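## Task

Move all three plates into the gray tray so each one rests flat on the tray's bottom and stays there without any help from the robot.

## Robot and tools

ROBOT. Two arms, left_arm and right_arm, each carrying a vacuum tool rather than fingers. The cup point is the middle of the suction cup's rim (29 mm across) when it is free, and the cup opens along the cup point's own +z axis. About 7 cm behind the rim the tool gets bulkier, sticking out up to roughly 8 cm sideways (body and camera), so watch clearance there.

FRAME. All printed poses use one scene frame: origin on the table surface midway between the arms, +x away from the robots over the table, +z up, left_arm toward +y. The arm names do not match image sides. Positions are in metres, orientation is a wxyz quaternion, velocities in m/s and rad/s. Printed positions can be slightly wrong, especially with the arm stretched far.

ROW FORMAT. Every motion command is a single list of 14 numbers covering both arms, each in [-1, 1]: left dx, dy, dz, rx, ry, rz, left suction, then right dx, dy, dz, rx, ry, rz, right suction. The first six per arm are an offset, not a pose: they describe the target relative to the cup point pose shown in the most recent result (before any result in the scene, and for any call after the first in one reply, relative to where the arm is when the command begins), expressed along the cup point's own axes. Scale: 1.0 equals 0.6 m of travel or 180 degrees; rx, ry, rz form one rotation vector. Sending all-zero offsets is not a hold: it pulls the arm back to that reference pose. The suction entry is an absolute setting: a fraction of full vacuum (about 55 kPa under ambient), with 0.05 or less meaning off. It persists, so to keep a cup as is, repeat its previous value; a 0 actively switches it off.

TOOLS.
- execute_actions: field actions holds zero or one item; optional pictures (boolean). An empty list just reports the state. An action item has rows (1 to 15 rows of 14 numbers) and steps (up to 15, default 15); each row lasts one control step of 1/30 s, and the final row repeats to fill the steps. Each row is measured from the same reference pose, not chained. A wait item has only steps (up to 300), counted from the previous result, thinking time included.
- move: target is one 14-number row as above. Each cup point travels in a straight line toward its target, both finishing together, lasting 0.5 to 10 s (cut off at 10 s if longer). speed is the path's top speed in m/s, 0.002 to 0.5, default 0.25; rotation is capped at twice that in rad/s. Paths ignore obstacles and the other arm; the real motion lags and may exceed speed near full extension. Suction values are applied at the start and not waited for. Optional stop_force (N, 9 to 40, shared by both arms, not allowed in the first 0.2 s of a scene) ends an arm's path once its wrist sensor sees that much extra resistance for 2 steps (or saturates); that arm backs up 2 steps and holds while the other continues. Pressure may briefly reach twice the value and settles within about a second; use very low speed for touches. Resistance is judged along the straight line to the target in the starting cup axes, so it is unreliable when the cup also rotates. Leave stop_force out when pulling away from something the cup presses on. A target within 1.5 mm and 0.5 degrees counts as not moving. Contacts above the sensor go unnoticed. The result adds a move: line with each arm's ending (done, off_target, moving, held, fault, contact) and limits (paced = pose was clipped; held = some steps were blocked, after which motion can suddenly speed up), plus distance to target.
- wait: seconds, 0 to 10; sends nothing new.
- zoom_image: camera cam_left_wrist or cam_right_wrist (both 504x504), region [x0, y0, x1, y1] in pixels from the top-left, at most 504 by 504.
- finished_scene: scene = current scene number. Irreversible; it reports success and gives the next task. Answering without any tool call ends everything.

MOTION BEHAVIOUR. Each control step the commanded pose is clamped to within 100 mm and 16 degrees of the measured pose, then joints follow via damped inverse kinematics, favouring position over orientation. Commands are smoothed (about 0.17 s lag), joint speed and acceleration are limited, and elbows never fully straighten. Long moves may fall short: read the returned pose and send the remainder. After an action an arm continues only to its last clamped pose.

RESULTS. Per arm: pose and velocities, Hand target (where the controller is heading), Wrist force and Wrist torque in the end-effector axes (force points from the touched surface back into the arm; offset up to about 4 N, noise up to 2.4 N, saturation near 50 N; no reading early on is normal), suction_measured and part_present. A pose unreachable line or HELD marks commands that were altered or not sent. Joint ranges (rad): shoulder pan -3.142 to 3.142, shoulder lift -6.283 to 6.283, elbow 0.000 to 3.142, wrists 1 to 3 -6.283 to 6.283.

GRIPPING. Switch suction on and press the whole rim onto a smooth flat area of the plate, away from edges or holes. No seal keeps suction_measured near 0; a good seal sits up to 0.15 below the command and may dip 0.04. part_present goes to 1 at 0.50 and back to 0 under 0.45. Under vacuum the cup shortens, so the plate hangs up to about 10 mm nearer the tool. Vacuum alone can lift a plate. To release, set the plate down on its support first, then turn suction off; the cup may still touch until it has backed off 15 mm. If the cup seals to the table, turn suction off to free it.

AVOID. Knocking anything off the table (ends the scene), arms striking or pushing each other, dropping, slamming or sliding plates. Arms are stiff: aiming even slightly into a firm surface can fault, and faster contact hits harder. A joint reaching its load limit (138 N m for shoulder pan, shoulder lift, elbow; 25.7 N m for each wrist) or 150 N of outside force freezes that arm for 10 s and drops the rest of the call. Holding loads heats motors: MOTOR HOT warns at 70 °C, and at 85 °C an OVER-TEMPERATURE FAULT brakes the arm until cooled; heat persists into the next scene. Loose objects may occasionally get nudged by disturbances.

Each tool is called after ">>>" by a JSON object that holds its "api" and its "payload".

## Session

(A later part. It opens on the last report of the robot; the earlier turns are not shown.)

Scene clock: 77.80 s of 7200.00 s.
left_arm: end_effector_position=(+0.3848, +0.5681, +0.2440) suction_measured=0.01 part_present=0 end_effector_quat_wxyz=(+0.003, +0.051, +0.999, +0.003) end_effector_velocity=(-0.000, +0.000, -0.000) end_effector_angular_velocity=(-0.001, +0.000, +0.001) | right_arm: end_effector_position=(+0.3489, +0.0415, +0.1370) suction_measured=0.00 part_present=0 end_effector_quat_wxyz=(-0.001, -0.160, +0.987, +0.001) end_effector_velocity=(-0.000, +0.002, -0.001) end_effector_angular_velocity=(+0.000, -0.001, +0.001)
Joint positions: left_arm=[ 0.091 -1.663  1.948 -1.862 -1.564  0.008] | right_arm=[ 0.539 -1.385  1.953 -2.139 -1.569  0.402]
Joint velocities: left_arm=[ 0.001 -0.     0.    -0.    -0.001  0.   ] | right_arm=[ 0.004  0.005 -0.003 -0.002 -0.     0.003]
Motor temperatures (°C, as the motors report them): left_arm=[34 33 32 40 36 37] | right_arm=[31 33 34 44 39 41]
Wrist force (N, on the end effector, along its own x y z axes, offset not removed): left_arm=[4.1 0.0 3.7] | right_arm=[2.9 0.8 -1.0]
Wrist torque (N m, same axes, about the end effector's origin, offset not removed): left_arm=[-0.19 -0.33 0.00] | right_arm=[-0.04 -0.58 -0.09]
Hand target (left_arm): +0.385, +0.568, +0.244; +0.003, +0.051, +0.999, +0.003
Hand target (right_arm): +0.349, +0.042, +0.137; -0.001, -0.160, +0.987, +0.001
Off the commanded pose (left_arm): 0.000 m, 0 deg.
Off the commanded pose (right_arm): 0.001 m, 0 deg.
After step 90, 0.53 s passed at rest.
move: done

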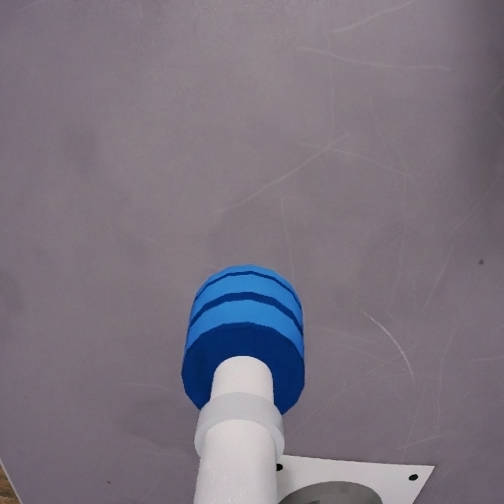

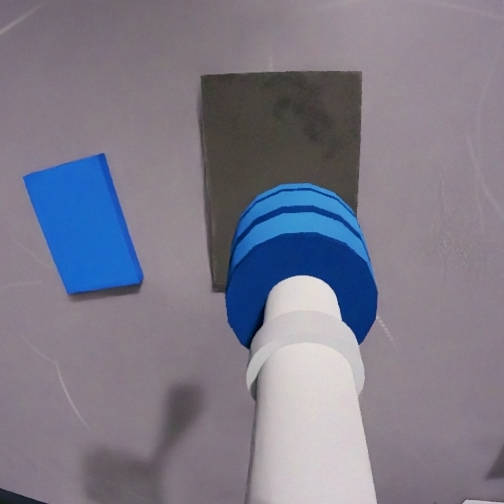

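>>> {"api": "move", "payload": {"target": [0,0,0,0,0,0,0,0.025,0.008,0.16,0,0,0,1]}}

>>> {"api": "move", "payload": {"target": [0,0,0,0,0,0,0,0,0,0.08,0,0,0,1], "speed": 0.01, "stop_force": 10}}

>>> {"api": "move", "payload": {"target": [0,0,0,0,0,0,0,0,0,-0.3,0,0,0,1]}}

>>> {"api": "move", "payload": {"target": [0,0,0,0,0,0,0,0,-0.5,0,0,0,0,1]}}

Scene clock: 84.07 s of 7200.00 s.
left_arm: end_effector_position=(+0.3848, +0.5681, +0.2440) suction_measured=0.01 part_present=0 end_effector_quat_wxyz=(+0.003, +0.051, +0.999, +0.003) end_effector_velocity=(-0.000, +0.000, -0.000) end_effector_angular_velocity=(+0.001, +0.000, -0.000) | right_arm: end_effector_position=(+0.3331, +0.0412, +0.0411) suction_measured=0.00 part_present=0 end_effector_quat_wxyz=(-0.001, -0.160, +0.987, +0.001) end_effector_velocity=(-0.000, +0.001, -0.002) end_effector_angular_velocity=(+0.001, -0.001, +0.000)
Joint positions: left_arm=[ 0.091 -1.663  1.948 -1.862 -1.564  0.008] | right_arm=[ 0.559 -1.242  2.079 -2.408 -1.569  0.422]
Joint velocities: left_arm=[-0.  0.  0. -0.  0.  0.] | right_arm=[ 0.002  0.004  0.001 -0.007  0.     0.001]
Motor temperatures (°C, as the motors report them): left_arm=[34 33 32 40 36 37] | right_arm=[31 33 34 44 39 41]
Wrist force (N, on the end effector, along its own x y z axes, offset not removed): left_arm=[1.1 -2.1 0.0] | right_arm=[2.8 2.5 1.2]
Wrist torque (N m, same axes, about the end effector's origin, offset not removed): left_arm=[-0.47 -0.33 0.13] | right_arm=[0.29 -0.61 -0.11]
Hand target (left_arm): +0.385, +0.568, +0.244; +0.003, +0.051, +0.999, +0.003
Hand target (right_arm): +0.333, +0.041, +0.041; -0.001, -0.160, +0.987, +0.001
Off the commanded pose (left_arm): 0.000 m, 0 deg.
Off the commanded pose (right_arm): 0.000 m, 0 deg.
After step 90, 2.30 s passed at rest.
move: done

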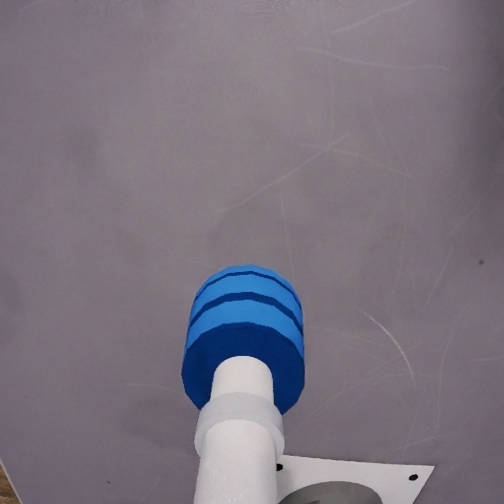

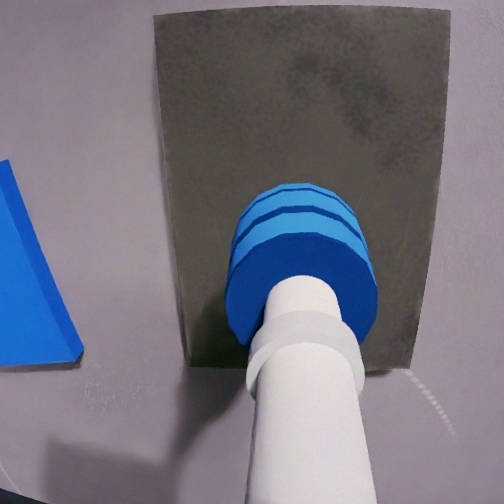

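Scene clock: 88.70 s of 7200.00 s.
left_arm: end_effector_position=(+0.3848, +0.5681, +0.2440) suction_measured=0.01 part_present=0 end_effector_quat_wxyz=(+0.003, +0.051, +0.999, +0.003) end_effector_velocity=(+0.000, +0.000, +0.000) end_effector_angular_velocity=(-0.000, -0.000, +0.000) | right_arm: end_effector_position=(+0.3330, +0.0411, -0.0015) suction_measured=0.99 part_present=1 end_effector_quat_wxyz=(-0.001, -0.160, +0.987, +0.001) end_effector_velocity=(-0.001, -0.001, +0.002) end_effector_angular_velocity=(-0.004, +0.004, +0.002)
Joint positions: left_arm=[ 0.091 -1.663  1.948 -1.862 -1.564  0.008] | right_arm=[ 0.559 -1.152  2.106 -2.525 -1.569  0.423]
Joint velocities: left_arm=[ 0.  0. -0.  0. -0. -0.] | right_arm=[ 0.001 -0.005 -0.002  0.012 -0.    -0.001]
Motor temperatures (°C, as the motors report them): left_arm=[34 33 32 40 36 37] | right_arm=[31 33 34 44 39 41]
Wrist force (N, on the end effector, along its own x y z axes, offset not removed): left_arm=[-0.9 -0.8 2.7] | right_arm=[-0.5 1.2 -24.3]
Wrist torque (N m, same axes, about the end effector's origin, offset not removed): left_arm=[-0.07 0.23 -0.14] | right_arm=[-0.24 -0.52 -0.27]
Hand target (left_arm): +0.385, +0.568, +0.244; +0.003, +0.051, +0.999, +0.003
Hand target (right_arm): +0.333, +0.041, -0.001; -0.001, -0.160, +0.987, +0.001
Off the commanded pose (left_arm): 0.000 m, 0 deg.
Off the commanded pose (right_arm): 0.005 m, 0 deg.
move: contact (right_arm)

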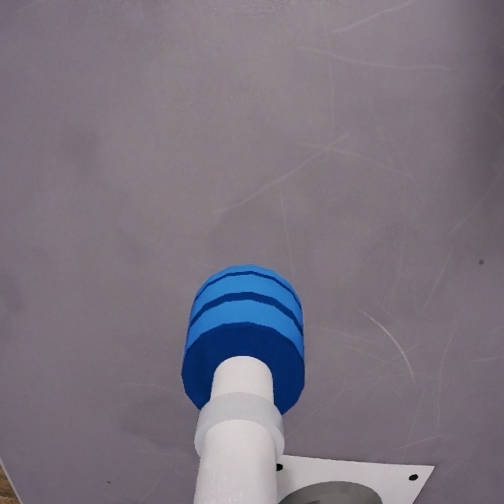

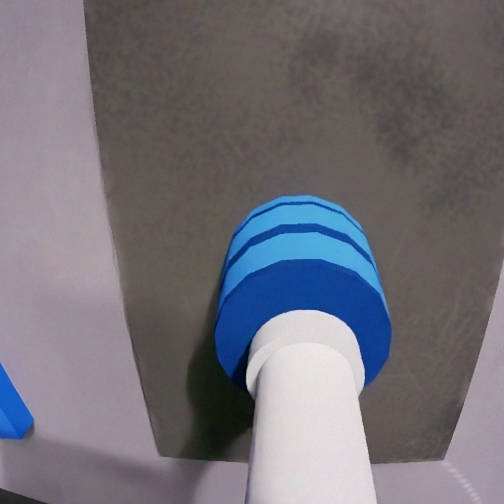

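Scene clock: 90.00 s of 7200.00 s.
left_arm: end_effector_position=(+0.3848, +0.5681, +0.2440) suction_measured=0.01 part_present=0 end_effector_quat_wxyz=(+0.003, +0.051, +0.999, +0.003) end_effector_velocity=(-0.000, +0.000, -0.000) end_effector_angular_velocity=(+0.000, +0.000, +0.001) | right_arm: end_effector_position=(+0.3332, +0.0413, +0.1785) suction_measured=1.00 part_present=1 end_effector_quat_wxyz=(-0.001, -0.160, +0.987, +0.001) end_effector_velocity=(-0.000, -0.000, +0.002) end_effector_angular_velocity=(-0.001, +0.000, +0.000)
Joint positions: left_arm=[ 0.091 -1.663  1.948 -1.862 -1.564  0.008] | right_arm=[ 0.559 -1.456  1.916 -2.03  -1.569  0.422]
Joint velocities: left_arm=[ 0.001  0.    -0.     0.     0.     0.   ] | right_arm=[ 0.    -0.002 -0.004  0.006 -0.    -0.   ]
Motor temperatures (°C, as the motors report them): left_arm=[34 33 32 40 36 37] | right_arm=[31 33 34 44 39 41]
Wrist force (N, on the end effector, along its own x y z axes, offset not removed): left_arm=[0.5 0.2 2.6] | right_arm=[2.3 0.7 -1.9]
Wrist torque (N m, same axes, about the end effector's origin, offset not removed): left_arm=[-0.12 0.05 0.06] | right_arm=[0.04 -0.44 -0.24]
Hand target (left_arm): +0.385, +0.568, +0.244; +0.003, +0.051, +0.999, +0.003
Hand target (right_arm): +0.333, +0.041, +0.179; -0.001, -0.160, +0.987, +0.001
Off the commanded pose (left_arm): 0.000 m, 0 deg.
Off the commanded pose (right_arm): 0.000 m, 0 deg.
move: done

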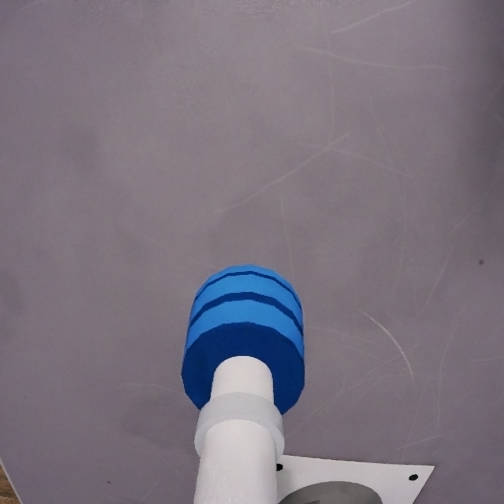

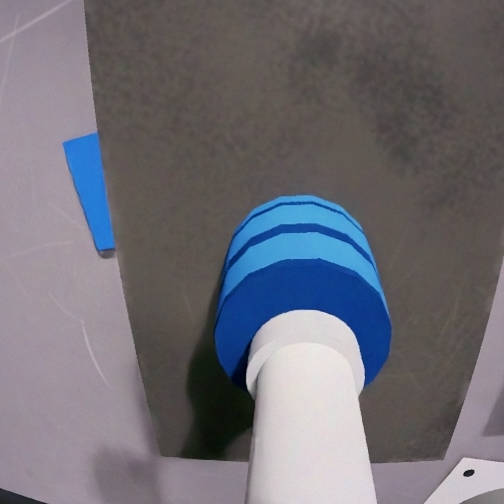

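Scene clock: 91.77 s of 7200.00 s.
left_arm: end_effector_position=(+0.3848, +0.5681, +0.2440) suction_measured=0.01 part_present=0 end_effector_quat_wxyz=(+0.003, +0.051, +0.999, +0.003) end_effector_velocity=(-0.000, +0.001, -0.000) end_effector_angular_velocity=(+0.001, +0.000, +0.001) | right_arm: end_effector_position=(+0.4282, -0.2435, +0.1787) suction_measured=1.00 part_present=1 end_effector_quat_wxyz=(-0.000, -0.160, +0.987, +0.001) end_effector_velocity=(+0.000, -0.002, -0.000) end_effector_angular_velocity=(+0.001, +0.001, +0.002)
Joint positions: left_arm=[ 0.091 -1.663  1.948 -1.862 -1.564  0.008] | right_arm=[-0.136 -1.745  2.194 -2.019 -1.57  -0.273]
Joint velocities: left_arm=[ 0.001  0.     0.     0.     0.001 -0.   ] | right_arm=[-0.005  0.     0.     0.     0.001 -0.007]
Motor temperatures (°C, as the motors report them): left_arm=[34 33 32 40 36 37] | right_arm=[31 33 34 44 39 41]
Wrist force (N, on the end effector, along its own x y z axes, offset not removed): left_arm=[0.7 -3.2 1.3] | right_arm=[2.2 0.0 0.6]
Wrist torque (N m, same axes, about the end effector's origin, offset not removed): left_arm=[-0.52 0.00 0.02] | right_arm=[-0.24 -0.37 -0.15]
Hand target (left_arm): +0.385, +0.568, +0.244; +0.003, +0.051, +0.999, +0.003
Hand target (right_arm): +0.428, -0.244, +0.179; -0.000, -0.160, +0.987, +0.001
Off the commanded pose (left_arm): 0.000 m, 0 deg.
Off the commanded pose (right_arm): 0.001 m, 0 deg.
move: done

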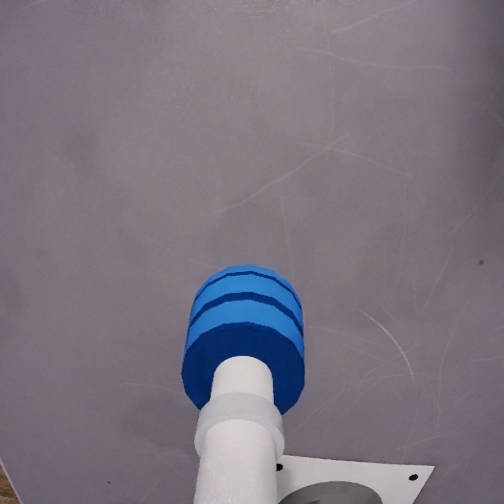

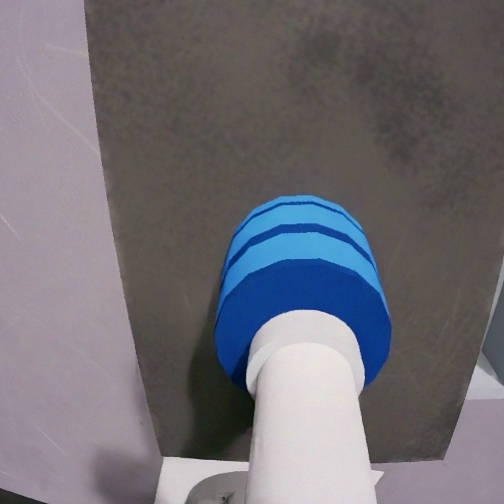

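>>> {"api": "move", "payload": {"target": [0,0,0,0,0,0,0,0.16,0.03,0.13,0,0,0,1]}}

Scene clock: 100.53 s of 7200.00 s.
left_arm: end_effector_position=(+0.3848, +0.5681, +0.2440) suction_measured=0.01 part_present=0 end_effector_quat_wxyz=(+0.003, +0.051, +0.999, +0.003) end_effector_velocity=(-0.000, +0.000, -0.000) end_effector_angular_velocity=(-0.000, +0.000, +0.000) | right_arm: end_effector_position=(+0.3315, -0.2568, +0.1010) suction_measured=1.00 part_present=1 end_effector_quat_wxyz=(-0.000, -0.160, +0.987, +0.001) end_effector_velocity=(-0.001, -0.000, -0.001) end_effector_angular_velocity=(+0.001, -0.001, -0.001)
Joint positions: left_arm=[ 0.091 -1.663  1.948 -1.862 -1.564  0.008] | right_arm=[-0.166 -1.902  2.533 -2.201 -1.57  -0.303]
Joint velocities: left_arm=[ 0.  0.  0.  0. -0. -0.] | right_arm=[-0.001 -0.004  0.005 -0.002  0.001 -0.001]
Motor temperatures (°C, as the motors report them): left_arm=[34 33 32 40 36 37] | right_arm=[31 33 34 44 39 41]
Wrist force (N, on the end effector, along its own x y z axes, offset not removed): left_arm=[-0.3 -1.0 3.3] | right_arm=[1.2 0.5 -0.3]
Wrist torque (N m, same axes, about the end effector's origin, offset not removed): left_arm=[-0.42 0.14 -0.03] | right_arm=[0.05 -0.31 -0.24]
Hand target (left_arm): +0.385, +0.568, +0.244; +0.003, +0.051, +0.999, +0.003
Hand target (right_arm): +0.331, -0.257, +0.101; -0.000, -0.160, +0.987, +0.001
Off the commanded pose (left_arm): 0.000 m, 0 deg.
Off the commanded pose (right_arm): 0.000 m, 0 deg.
After step 90, 4.67 s passed at rest.
move: done

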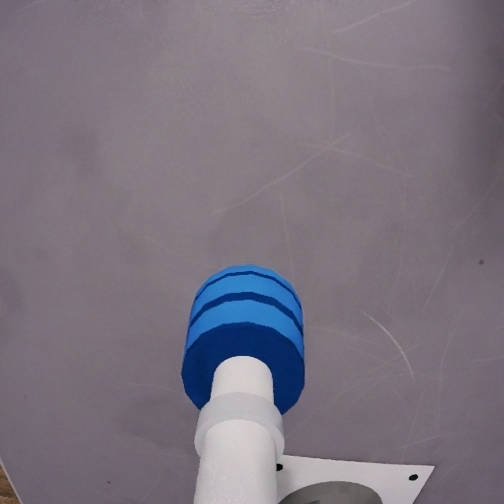

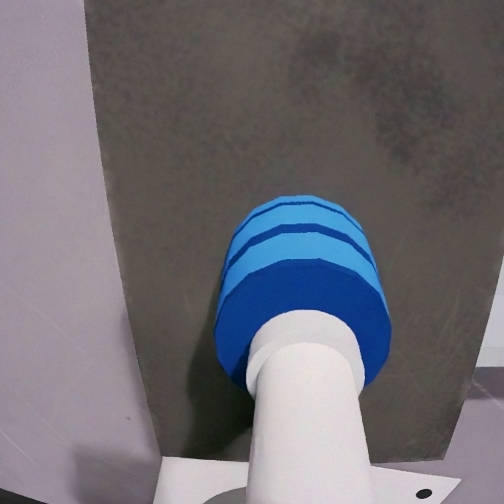

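>>> {"api": "move", "payload": {"target": [0,0,0,0,0,0,0,-0.065,0,0.03,0,0,0,1]}}

>>> {"api": "move", "payload": {"target": [0,0,0,0,0,0,0,0,0,0.15,0,0,0,1], "speed": 0.01, "stop_force": 10}}

Scene clock: 110.03 s of 7200.00 s.
left_arm: end_effector_position=(+0.3848, +0.5681, +0.2440) suction_measured=0.01 part_present=0 end_effector_quat_wxyz=(+0.003, +0.051, +0.999, +0.003) end_effector_velocity=(+0.000, -0.001, -0.000) end_effector_angular_velocity=(-0.000, +0.000, -0.001) | right_arm: end_effector_position=(+0.3683, -0.2445, +0.0830) suction_measured=1.00 part_present=1 end_effector_quat_wxyz=(-0.000, -0.160, +0.987, +0.001) end_effector_velocity=(+0.002, +0.000, -0.001) end_effector_angular_velocity=(-0.000, +0.000, -0.001)
Joint positions: left_arm=[ 0.091 -1.663  1.948 -1.862 -1.564  0.008] | right_arm=[-0.13  -1.728  2.477 -2.32  -1.57  -0.267]
Joint velocities: left_arm=[-0.001  0.     0.    -0.    -0.     0.   ] | right_arm=[ 0.001  0.008 -0.003 -0.005 -0.     0.002]
Motor temperatures (°C, as the motors report them): left_arm=[34 33 32 40 36 37] | right_arm=[31 33 34 44 39 41]
Wrist force (N, on the end effector, along its own x y z axes, offset not removed): left_arm=[-1.7 1.3 2.6] | right_arm=[2.2 -0.8 -0.6]
Wrist torque (N m, same axes, about the end effector's origin, offset not removed): left_arm=[0.07 0.41 0.12] | right_arm=[-0.22 -0.26 -0.27]
Hand target (left_arm): +0.385, +0.568, +0.244; +0.003, +0.051, +0.999, +0.003
Hand target (right_arm): +0.368, -0.244, +0.083; -0.000, -0.160, +0.987, +0.001
Off the commanded pose (left_arm): 0.000 m, 0 deg.
Off the commanded pose (right_arm): 0.000 m, 0 deg.
After step 90, 5.60 s passed at rest.
move: done

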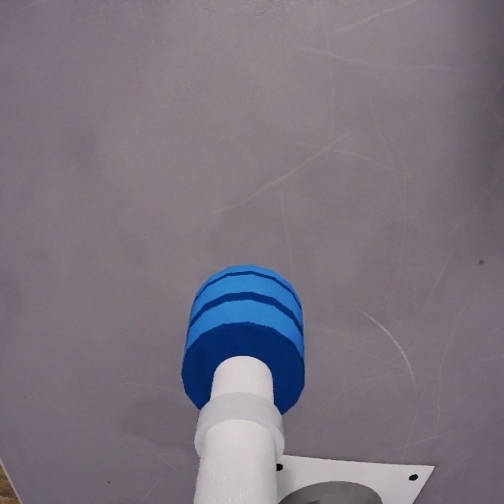

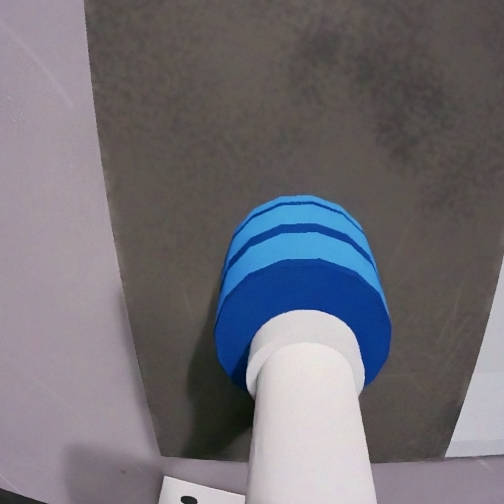

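Scene clock: 114.17 s of 7200.00 s.
left_arm: end_effector_position=(+0.3848, +0.5681, +0.2440) suction_measured=0.01 part_present=0 end_effector_quat_wxyz=(+0.003, +0.051, +0.999, +0.003) end_effector_velocity=(-0.000, +0.000, -0.000) end_effector_angular_velocity=(+0.000, +0.000, +0.000) | right_arm: end_effector_position=(+0.3682, -0.2445, +0.0453) suction_measured=1.00 part_present=1 end_effector_quat_wxyz=(-0.000, -0.160, +0.987, +0.001) end_effector_velocity=(+0.001, -0.000, +0.003) end_effector_angular_velocity=(+0.000, -0.001, -0.000)
Joint positions: left_arm=[ 0.091 -1.663  1.948 -1.862 -1.564  0.008] | right_arm=[-0.13  -1.618  2.528 -2.48  -1.57  -0.267]
Joint velocities: left_arm=[ 0.  0.  0. -0.  0.  0.] | right_arm=[-0.001 -0.01  -0.005  0.014  0.    -0.001]
Motor temperatures (°C, as the motors report them): left_arm=[34 33 32 40 36 37] | right_arm=[31 33 34 44 39 41]
Wrist force (N, on the end effector, along its own x y z axes, offset not removed): left_arm=[0.3 2.7 3.8] | right_arm=[-0.4 0.2 -5.9]
Wrist torque (N m, same axes, about the end effector's origin, offset not removed): left_arm=[0.31 0.01 -0.07] | right_arm=[-0.10 -0.23 -0.23]
Hand target (left_arm): +0.385, +0.568, +0.244; +0.003, +0.051, +0.999, +0.003
Hand target (right_arm): +0.368, -0.245, +0.046; -0.000, -0.160, +0.987, +0.001
Off the commanded pose (left_arm): 0.000 m, 0 deg.
Off the commanded pose (right_arm): 0.052 m, 0 deg.
move: contact (right_arm)

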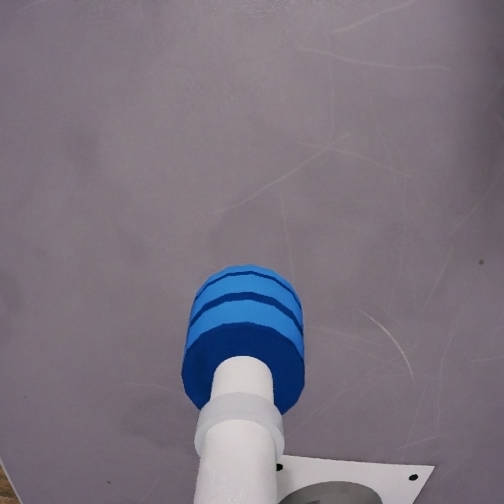

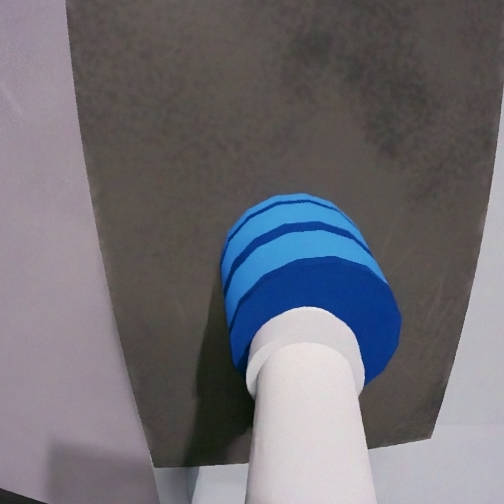

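>>> {"api": "move", "payload": {"target": [0,0,0,0,0,0,0,0,0,-0.03,0,0,0,1], "speed": 0.05}}

>>> {"api": "move", "payload": {"target": [0,0,0,0,0,0,0,0,-0.03,0,0,0,0,1]}}

>>> {"api": "move", "payload": {"target": [0,0,0,0,0,0,0,0,0,0.12,0,0,0,1], "speed": 0.01, "stop_force": 10}}

Scene clock: 125.03 s of 7200.00 s.
left_arm: end_effector_position=(+0.3848, +0.5681, +0.2440) suction_measured=0.01 part_present=0 end_effector_quat_wxyz=(+0.003, +0.051, +0.999, +0.003) end_effector_velocity=(+0.000, -0.000, +0.000) end_effector_angular_velocity=(-0.001, -0.000, +0.000) | right_arm: end_effector_position=(+0.3683, -0.2445, +0.0631) suction_measured=1.00 part_present=1 end_effector_quat_wxyz=(-0.000, -0.160, +0.987, +0.001) end_effector_velocity=(-0.000, -0.000, +0.002) end_effector_angular_velocity=(-0.000, +0.002, -0.001)
Joint positions: left_arm=[ 0.091 -1.663  1.948 -1.862 -1.564  0.008] | right_arm=[-0.13  -1.673  2.505 -2.402 -1.57  -0.267]
Joint velocities: left_arm=[ 0.    -0.    -0.    -0.    -0.001  0.   ] | right_arm=[-0.001 -0.005 -0.003  0.01   0.    -0.001]
Motor temperatures (°C, as the motors report them): left_arm=[34 33 32 40 36 37] | right_arm=[31 33 34 44 39 41]
Wrist force (N, on the end effector, along its own x y z axes, offset not removed): left_arm=[-1.7 3.1 5.7] | right_arm=[2.6 -1.2 -1.2]
Wrist torque (N m, same axes, about the end effector's origin, offset not removed): left_arm=[0.27 0.52 -0.09] | right_arm=[-0.29 -0.59 -0.06]
Hand target (left_arm): +0.385, +0.568, +0.244; +0.003, +0.051, +0.999, +0.003
Hand target (right_arm): +0.368, -0.245, +0.063; -0.000, -0.160, +0.987, +0.001
Off the commanded pose (left_arm): 0.000 m, 0 deg.
Off the commanded pose (right_arm): 0.000 m, 0 deg.
After step 160, 4.73 s passed at rest.
move: done

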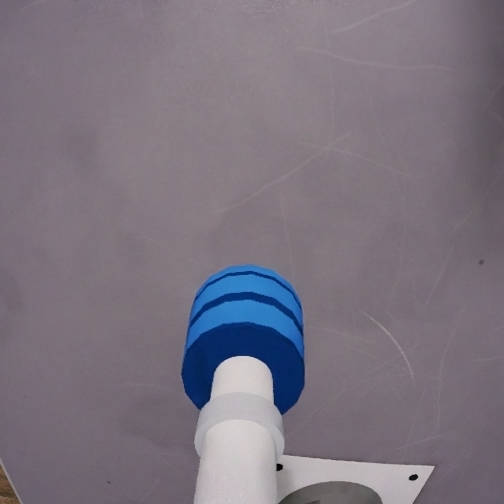

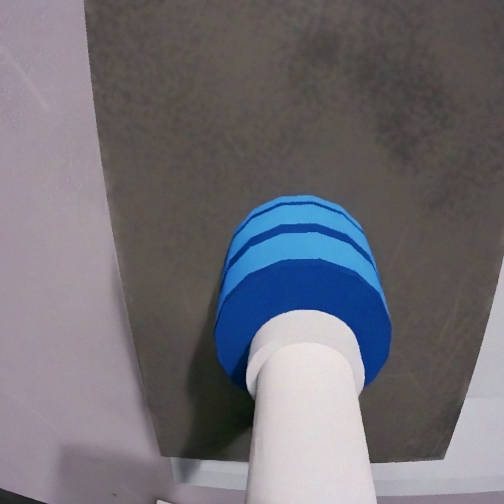

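Scene clock: 125.80 s of 7200.00 s.
left_arm: end_effector_position=(+0.3848, +0.5681, +0.2440) suction_measured=0.01 part_present=0 end_effector_quat_wxyz=(+0.003, +0.051, +0.999, +0.003) end_effector_velocity=(+0.000, -0.000, -0.000) end_effector_angular_velocity=(+0.001, -0.000, -0.000) | right_arm: end_effector_position=(+0.3739, -0.2615, +0.0631) suction_measured=1.00 part_present=1 end_effector_quat_wxyz=(-0.000, -0.160, +0.987, +0.000) end_effector_velocity=(+0.001, -0.002, -0.000) end_effector_angular_velocity=(+0.002, +0.000, -0.001)
Joint positions: left_arm=[ 0.091 -1.663  1.948 -1.862 -1.564  0.008] | right_arm=[-0.183 -1.679  2.51  -2.401 -1.57  -0.32 ]
Joint velocities: left_arm=[-0.001  0.     0.    -0.     0.001 -0.   ] | right_arm=[-0.007 -0.     0.001 -0.     0.002 -0.006]
Motor temperatures (°C, as the motors report them): left_arm=[34 33 32 40 36 37] | right_arm=[31 33 34 44 39 41]
Wrist force (N, on the end effector, along its own x y z axes, offset not removed): left_arm=[-0.2 -1.5 4.8] | right_arm=[2.3 0.6 1.3]
Wrist torque (N m, same axes, about the end effector's origin, offset not removed): left_arm=[-0.37 0.29 0.09] | right_arm=[0.24 -0.43 -0.15]
Hand target (left_arm): +0.385, +0.568, +0.244; +0.003, +0.051, +0.999, +0.003
Hand target (right_arm): +0.374, -0.262, +0.063; -0.000, -0.160, +0.987, +0.001
Off the commanded pose (left_arm): 0.000 m, 0 deg.
Off the commanded pose (right_arm): 0.000 m, 0 deg.
move: done

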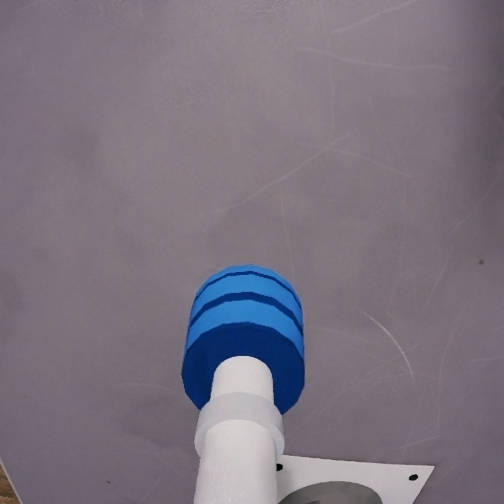

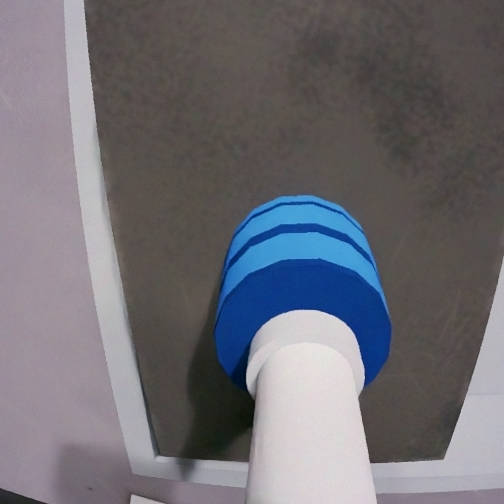

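Scene clock: 132.33 s of 7200.00 s.
left_arm: end_effector_position=(+0.3848, +0.5681, +0.2440) suction_measured=0.01 part_present=0 end_effector_quat_wxyz=(+0.003, +0.051, +0.999, +0.003) end_effector_velocity=(-0.000, +0.000, -0.000) end_effector_angular_velocity=(-0.000, +0.000, +0.001) | right_arm: end_effector_position=(+0.3737, -0.2615, +0.0016) suction_measured=1.00 part_present=1 end_effector_quat_wxyz=(-0.000, -0.160, +0.987, +0.000) end_effector_velocity=(-0.000, -0.000, +0.003) end_effector_angular_velocity=(-0.000, +0.003, -0.001)
Joint positions: left_arm=[ 0.091 -1.663  1.948 -1.862 -1.564  0.008] | right_arm=[-0.183 -1.466  2.577 -2.681 -1.57  -0.32 ]
Joint velocities: left_arm=[ 0.001  0.     0.     0.    -0.    -0.   ] | right_arm=[-0.001 -0.01  -0.003  0.016 -0.    -0.   ]
Motor temperatures (°C, as the motors report them): left_arm=[34 33 32 40 36 37] | right_arm=[31 33 34 44 39 41]
Wrist force (N, on the end effector, along its own x y z axes, offset not removed): left_arm=[-1.0 -2.5 0.4] | right_arm=[6.3 3.6 -33.4]
Wrist torque (N m, same axes, about the end effector's origin, offset not removed): left_arm=[-0.48 0.35 0.17] | right_arm=[0.14 -0.31 -0.19]
Hand target (left_arm): +0.385, +0.568, +0.244; +0.003, +0.051, +0.999, +0.003
Hand target (right_arm): +0.374, -0.261, +0.002; -0.000, -0.160, +0.987, +0.000
Off the commanded pose (left_arm): 0.000 m, 0 deg.
Off the commanded pose (right_arm): 0.010 m, 0 deg.
move: contact (right_arm)

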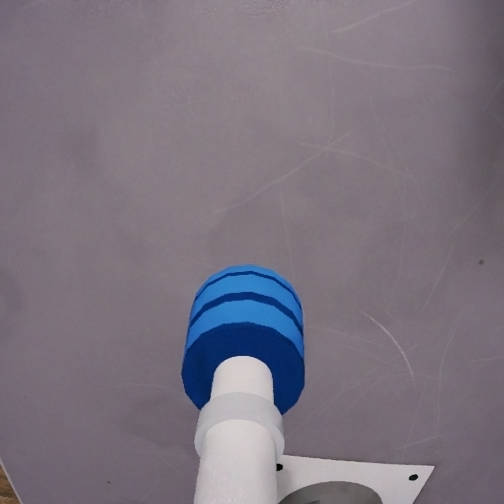

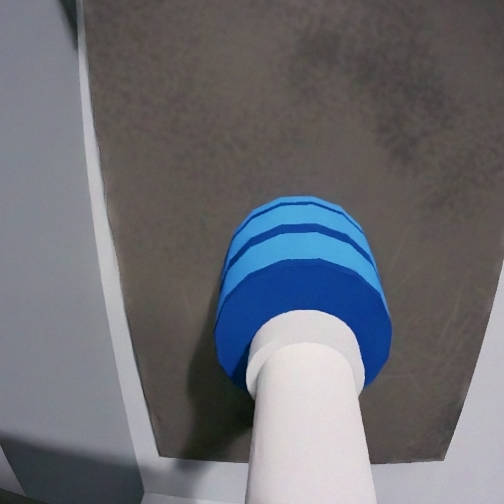

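>>> {"api": "move", "payload": {"target": [0,0,0,0,0,0,0,0,0,-0.2,0,0,0,0], "speed": 0.1}}

>>> {"api": "move", "payload": {"target": [0,0,0,0,0,0,0,-0.467,0.325,0,0,0,0.5,0], "speed": 0.4}}

>>> {"api": "move", "payload": {"target": [0,0,0,0,0,0,0,0,0,0.13,0,0,0,0]}}

Scene clock: 145.37 s of 7200.00 s.
left_arm: end_effector_position=(+0.3848, +0.5681, +0.2440) suction_measured=0.01 part_present=0 end_effector_quat_wxyz=(+0.003, +0.051, +0.999, +0.003) end_effector_velocity=(+0.000, -0.000, +0.000) end_effector_angular_velocity=(-0.000, -0.000, -0.000) | right_arm: end_effector_position=(+0.3739, -0.2614, +0.1216) suction_measured=0.00 part_present=0 end_effector_quat_wxyz=(-0.000, -0.160, +0.987, +0.000) end_effector_velocity=(+0.000, -0.000, +0.002) end_effector_angular_velocity=(+0.001, +0.001, -0.003)
Joint positions: left_arm=[ 0.091 -1.663  1.948 -1.862 -1.564  0.008] | right_arm=[-0.183 -1.822  2.419 -2.167 -1.57  -0.32 ]
Joint velocities: left_arm=[ 0.  0. -0.  0. -0.  0.] | right_arm=[-0.002 -0.004 -0.004  0.009  0.001  0.   ]
Motor temperatures (°C, as the motors report them): left_arm=[34 33 32 40 36 37] | right_arm=[31 33 34 44 39 41]
Wrist force (N, on the end effector, along its own x y z axes, offset not removed): left_arm=[1.5 -4.9 0.5] | right_arm=[2.4 -0.2 -0.2]
Wrist torque (N m, same axes, about the end effector's origin, offset not removed): left_arm=[-0.78 0.00 0.05] | right_arm=[-0.08 -0.44 -0.17]
Hand target (left_arm): +0.385, +0.568, +0.244; +0.003, +0.051, +0.999, +0.003
Hand target (right_arm): +0.374, -0.261, +0.122; -0.000, -0.160, +0.987, +0.000
Off the commanded pose (left_arm): 0.000 m, 0 deg.
Off the commanded pose (right_arm): 0.000 m, 0 deg.
After step 90, 8.37 s passed at rest.
move: done

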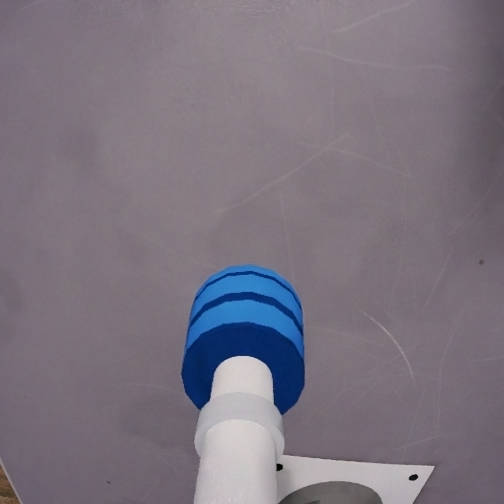

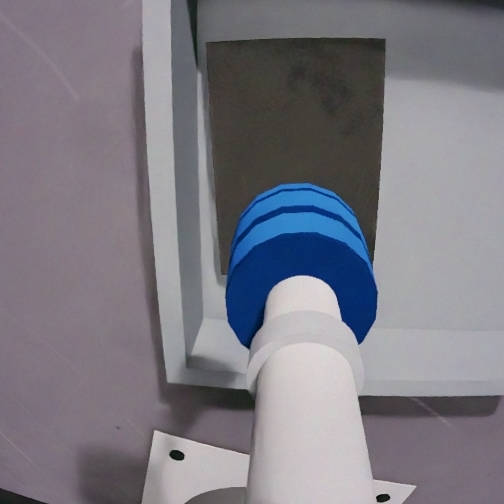

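Scene clock: 147.93 s of 7200.00 s.
left_arm: end_effector_position=(+0.3848, +0.5681, +0.2440) suction_measured=0.01 part_present=0 end_effector_quat_wxyz=(+0.003, +0.051, +0.999, +0.003) end_effector_velocity=(+0.000, -0.000, +0.000) end_effector_angular_velocity=(-0.000, -0.000, -0.000) | right_arm: end_effector_position=(+0.5778, +0.0122, +0.1207) suction_measured=0.00 part_present=0 end_effector_quat_wxyz=(-0.001, +0.585, +0.811, -0.000) end_effector_velocity=(+0.002, +0.000, +0.000) end_effector_angular_velocity=(-0.002, +0.001, -0.010)
Joint positions: left_arm=[ 0.091 -1.663  1.948 -1.862 -1.564  0.008] | right_arm=[ 0.276 -1.075  1.561 -2.057 -1.57   1.709]
Joint velocities: left_arm=[-0.  0. -0.  0. -0.  0.] | right_arm=[-0.     0.004 -0.008  0.006 -0.001  0.01 ]
Motor temperatures (°C, as the motors report them): left_arm=[34 33 32 40 36 37] | right_arm=[31 33 34 44 39 41]
Wrist force (N, on the end effector, along its own x y z axes, offset not removed): left_arm=[-2.2 3.0 2.6] | right_arm=[3.5 1.7 1.0]
Wrist torque (N m, same axes, about the end effector's origin, offset not removed): left_arm=[0.26 0.47 -0.02] | right_arm=[0.15 -0.54 -0.30]
Hand target (left_arm): +0.385, +0.568, +0.244; +0.003, +0.051, +0.999, +0.003
Hand target (right_arm): +0.578, +0.012, +0.121; -0.001, +0.585, +0.811, -0.000
Off the commanded pose (left_arm): 0.000 m, 0 deg.
Off the commanded pose (right_arm): 0.001 m, 0 deg.
move: done

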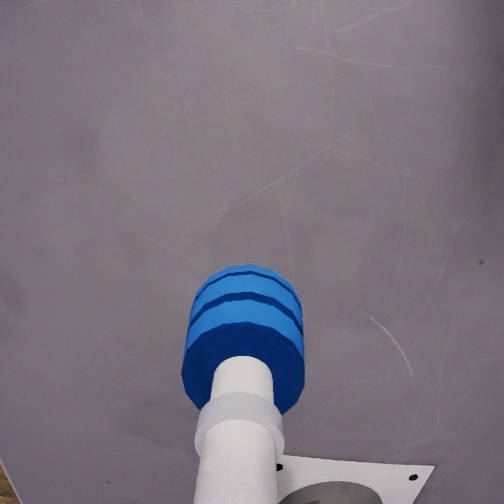

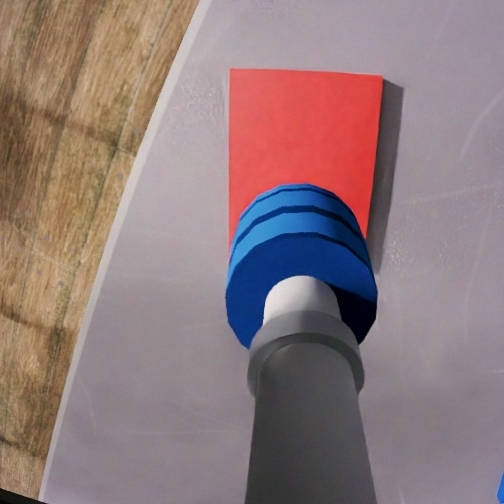

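Scene clock: 148.87 s of 7200.00 s.
left_arm: end_effector_position=(+0.3848, +0.5681, +0.2440) suction_measured=0.01 part_present=0 end_effector_quat_wxyz=(+0.003, +0.051, +0.999, +0.003) end_effector_velocity=(+0.000, -0.000, -0.000) end_effector_angular_velocity=(+0.000, -0.000, -0.001) | right_arm: end_effector_position=(+0.5777, +0.0120, +0.0428) suction_measured=0.00 part_present=0 end_effector_quat_wxyz=(-0.001, +0.585, +0.811, -0.000) end_effector_velocity=(-0.001, +0.001, -0.002) end_effector_angular_velocity=(+0.000, -0.000, +0.003)
Joint positions: left_arm=[ 0.091 -1.663  1.948 -1.862 -1.564  0.008] | right_arm=[ 0.276 -0.976  1.632 -2.227 -1.57   1.709]
Joint velocities: left_arm=[-0.  0.  0. -0.  0.  0.] | right_arm=[ 0.002  0.003  0.001 -0.004  0.    -0.001]
Motor temperatures (°C, as the motors report them): left_arm=[34 33 32 40 36 37] | right_arm=[31 33 34 44 39 41]
Wrist force (N, on the end effector, along its own x y z axes, offset not removed): left_arm=[0.5 -0.4 1.0] | right_arm=[0.6 0.6 -0.3]
Wrist torque (N m, same axes, about the end effector's origin, offset not removed): left_arm=[-0.31 -0.02 -0.14] | right_arm=[0.04 -0.30 -0.29]
Hand target (left_arm): +0.385, +0.568, +0.244; +0.003, +0.051, +0.999, +0.003
Hand target (right_arm): +0.578, +0.012, +0.043; -0.001, +0.585, +0.811, -0.000
Off the commanded pose (left_arm): 0.000 m, 0 deg.
Off the commanded pose (right_arm): 0.000 m, 0 deg.
move: done

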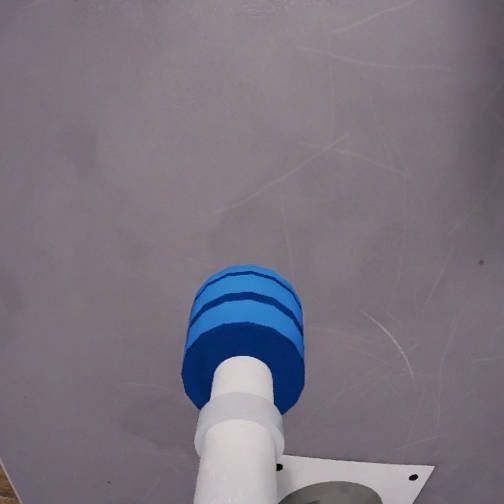

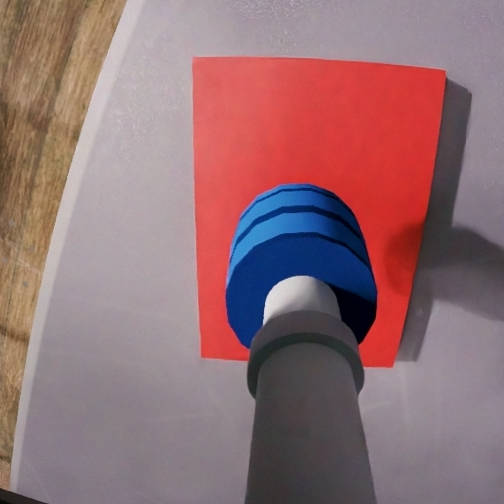

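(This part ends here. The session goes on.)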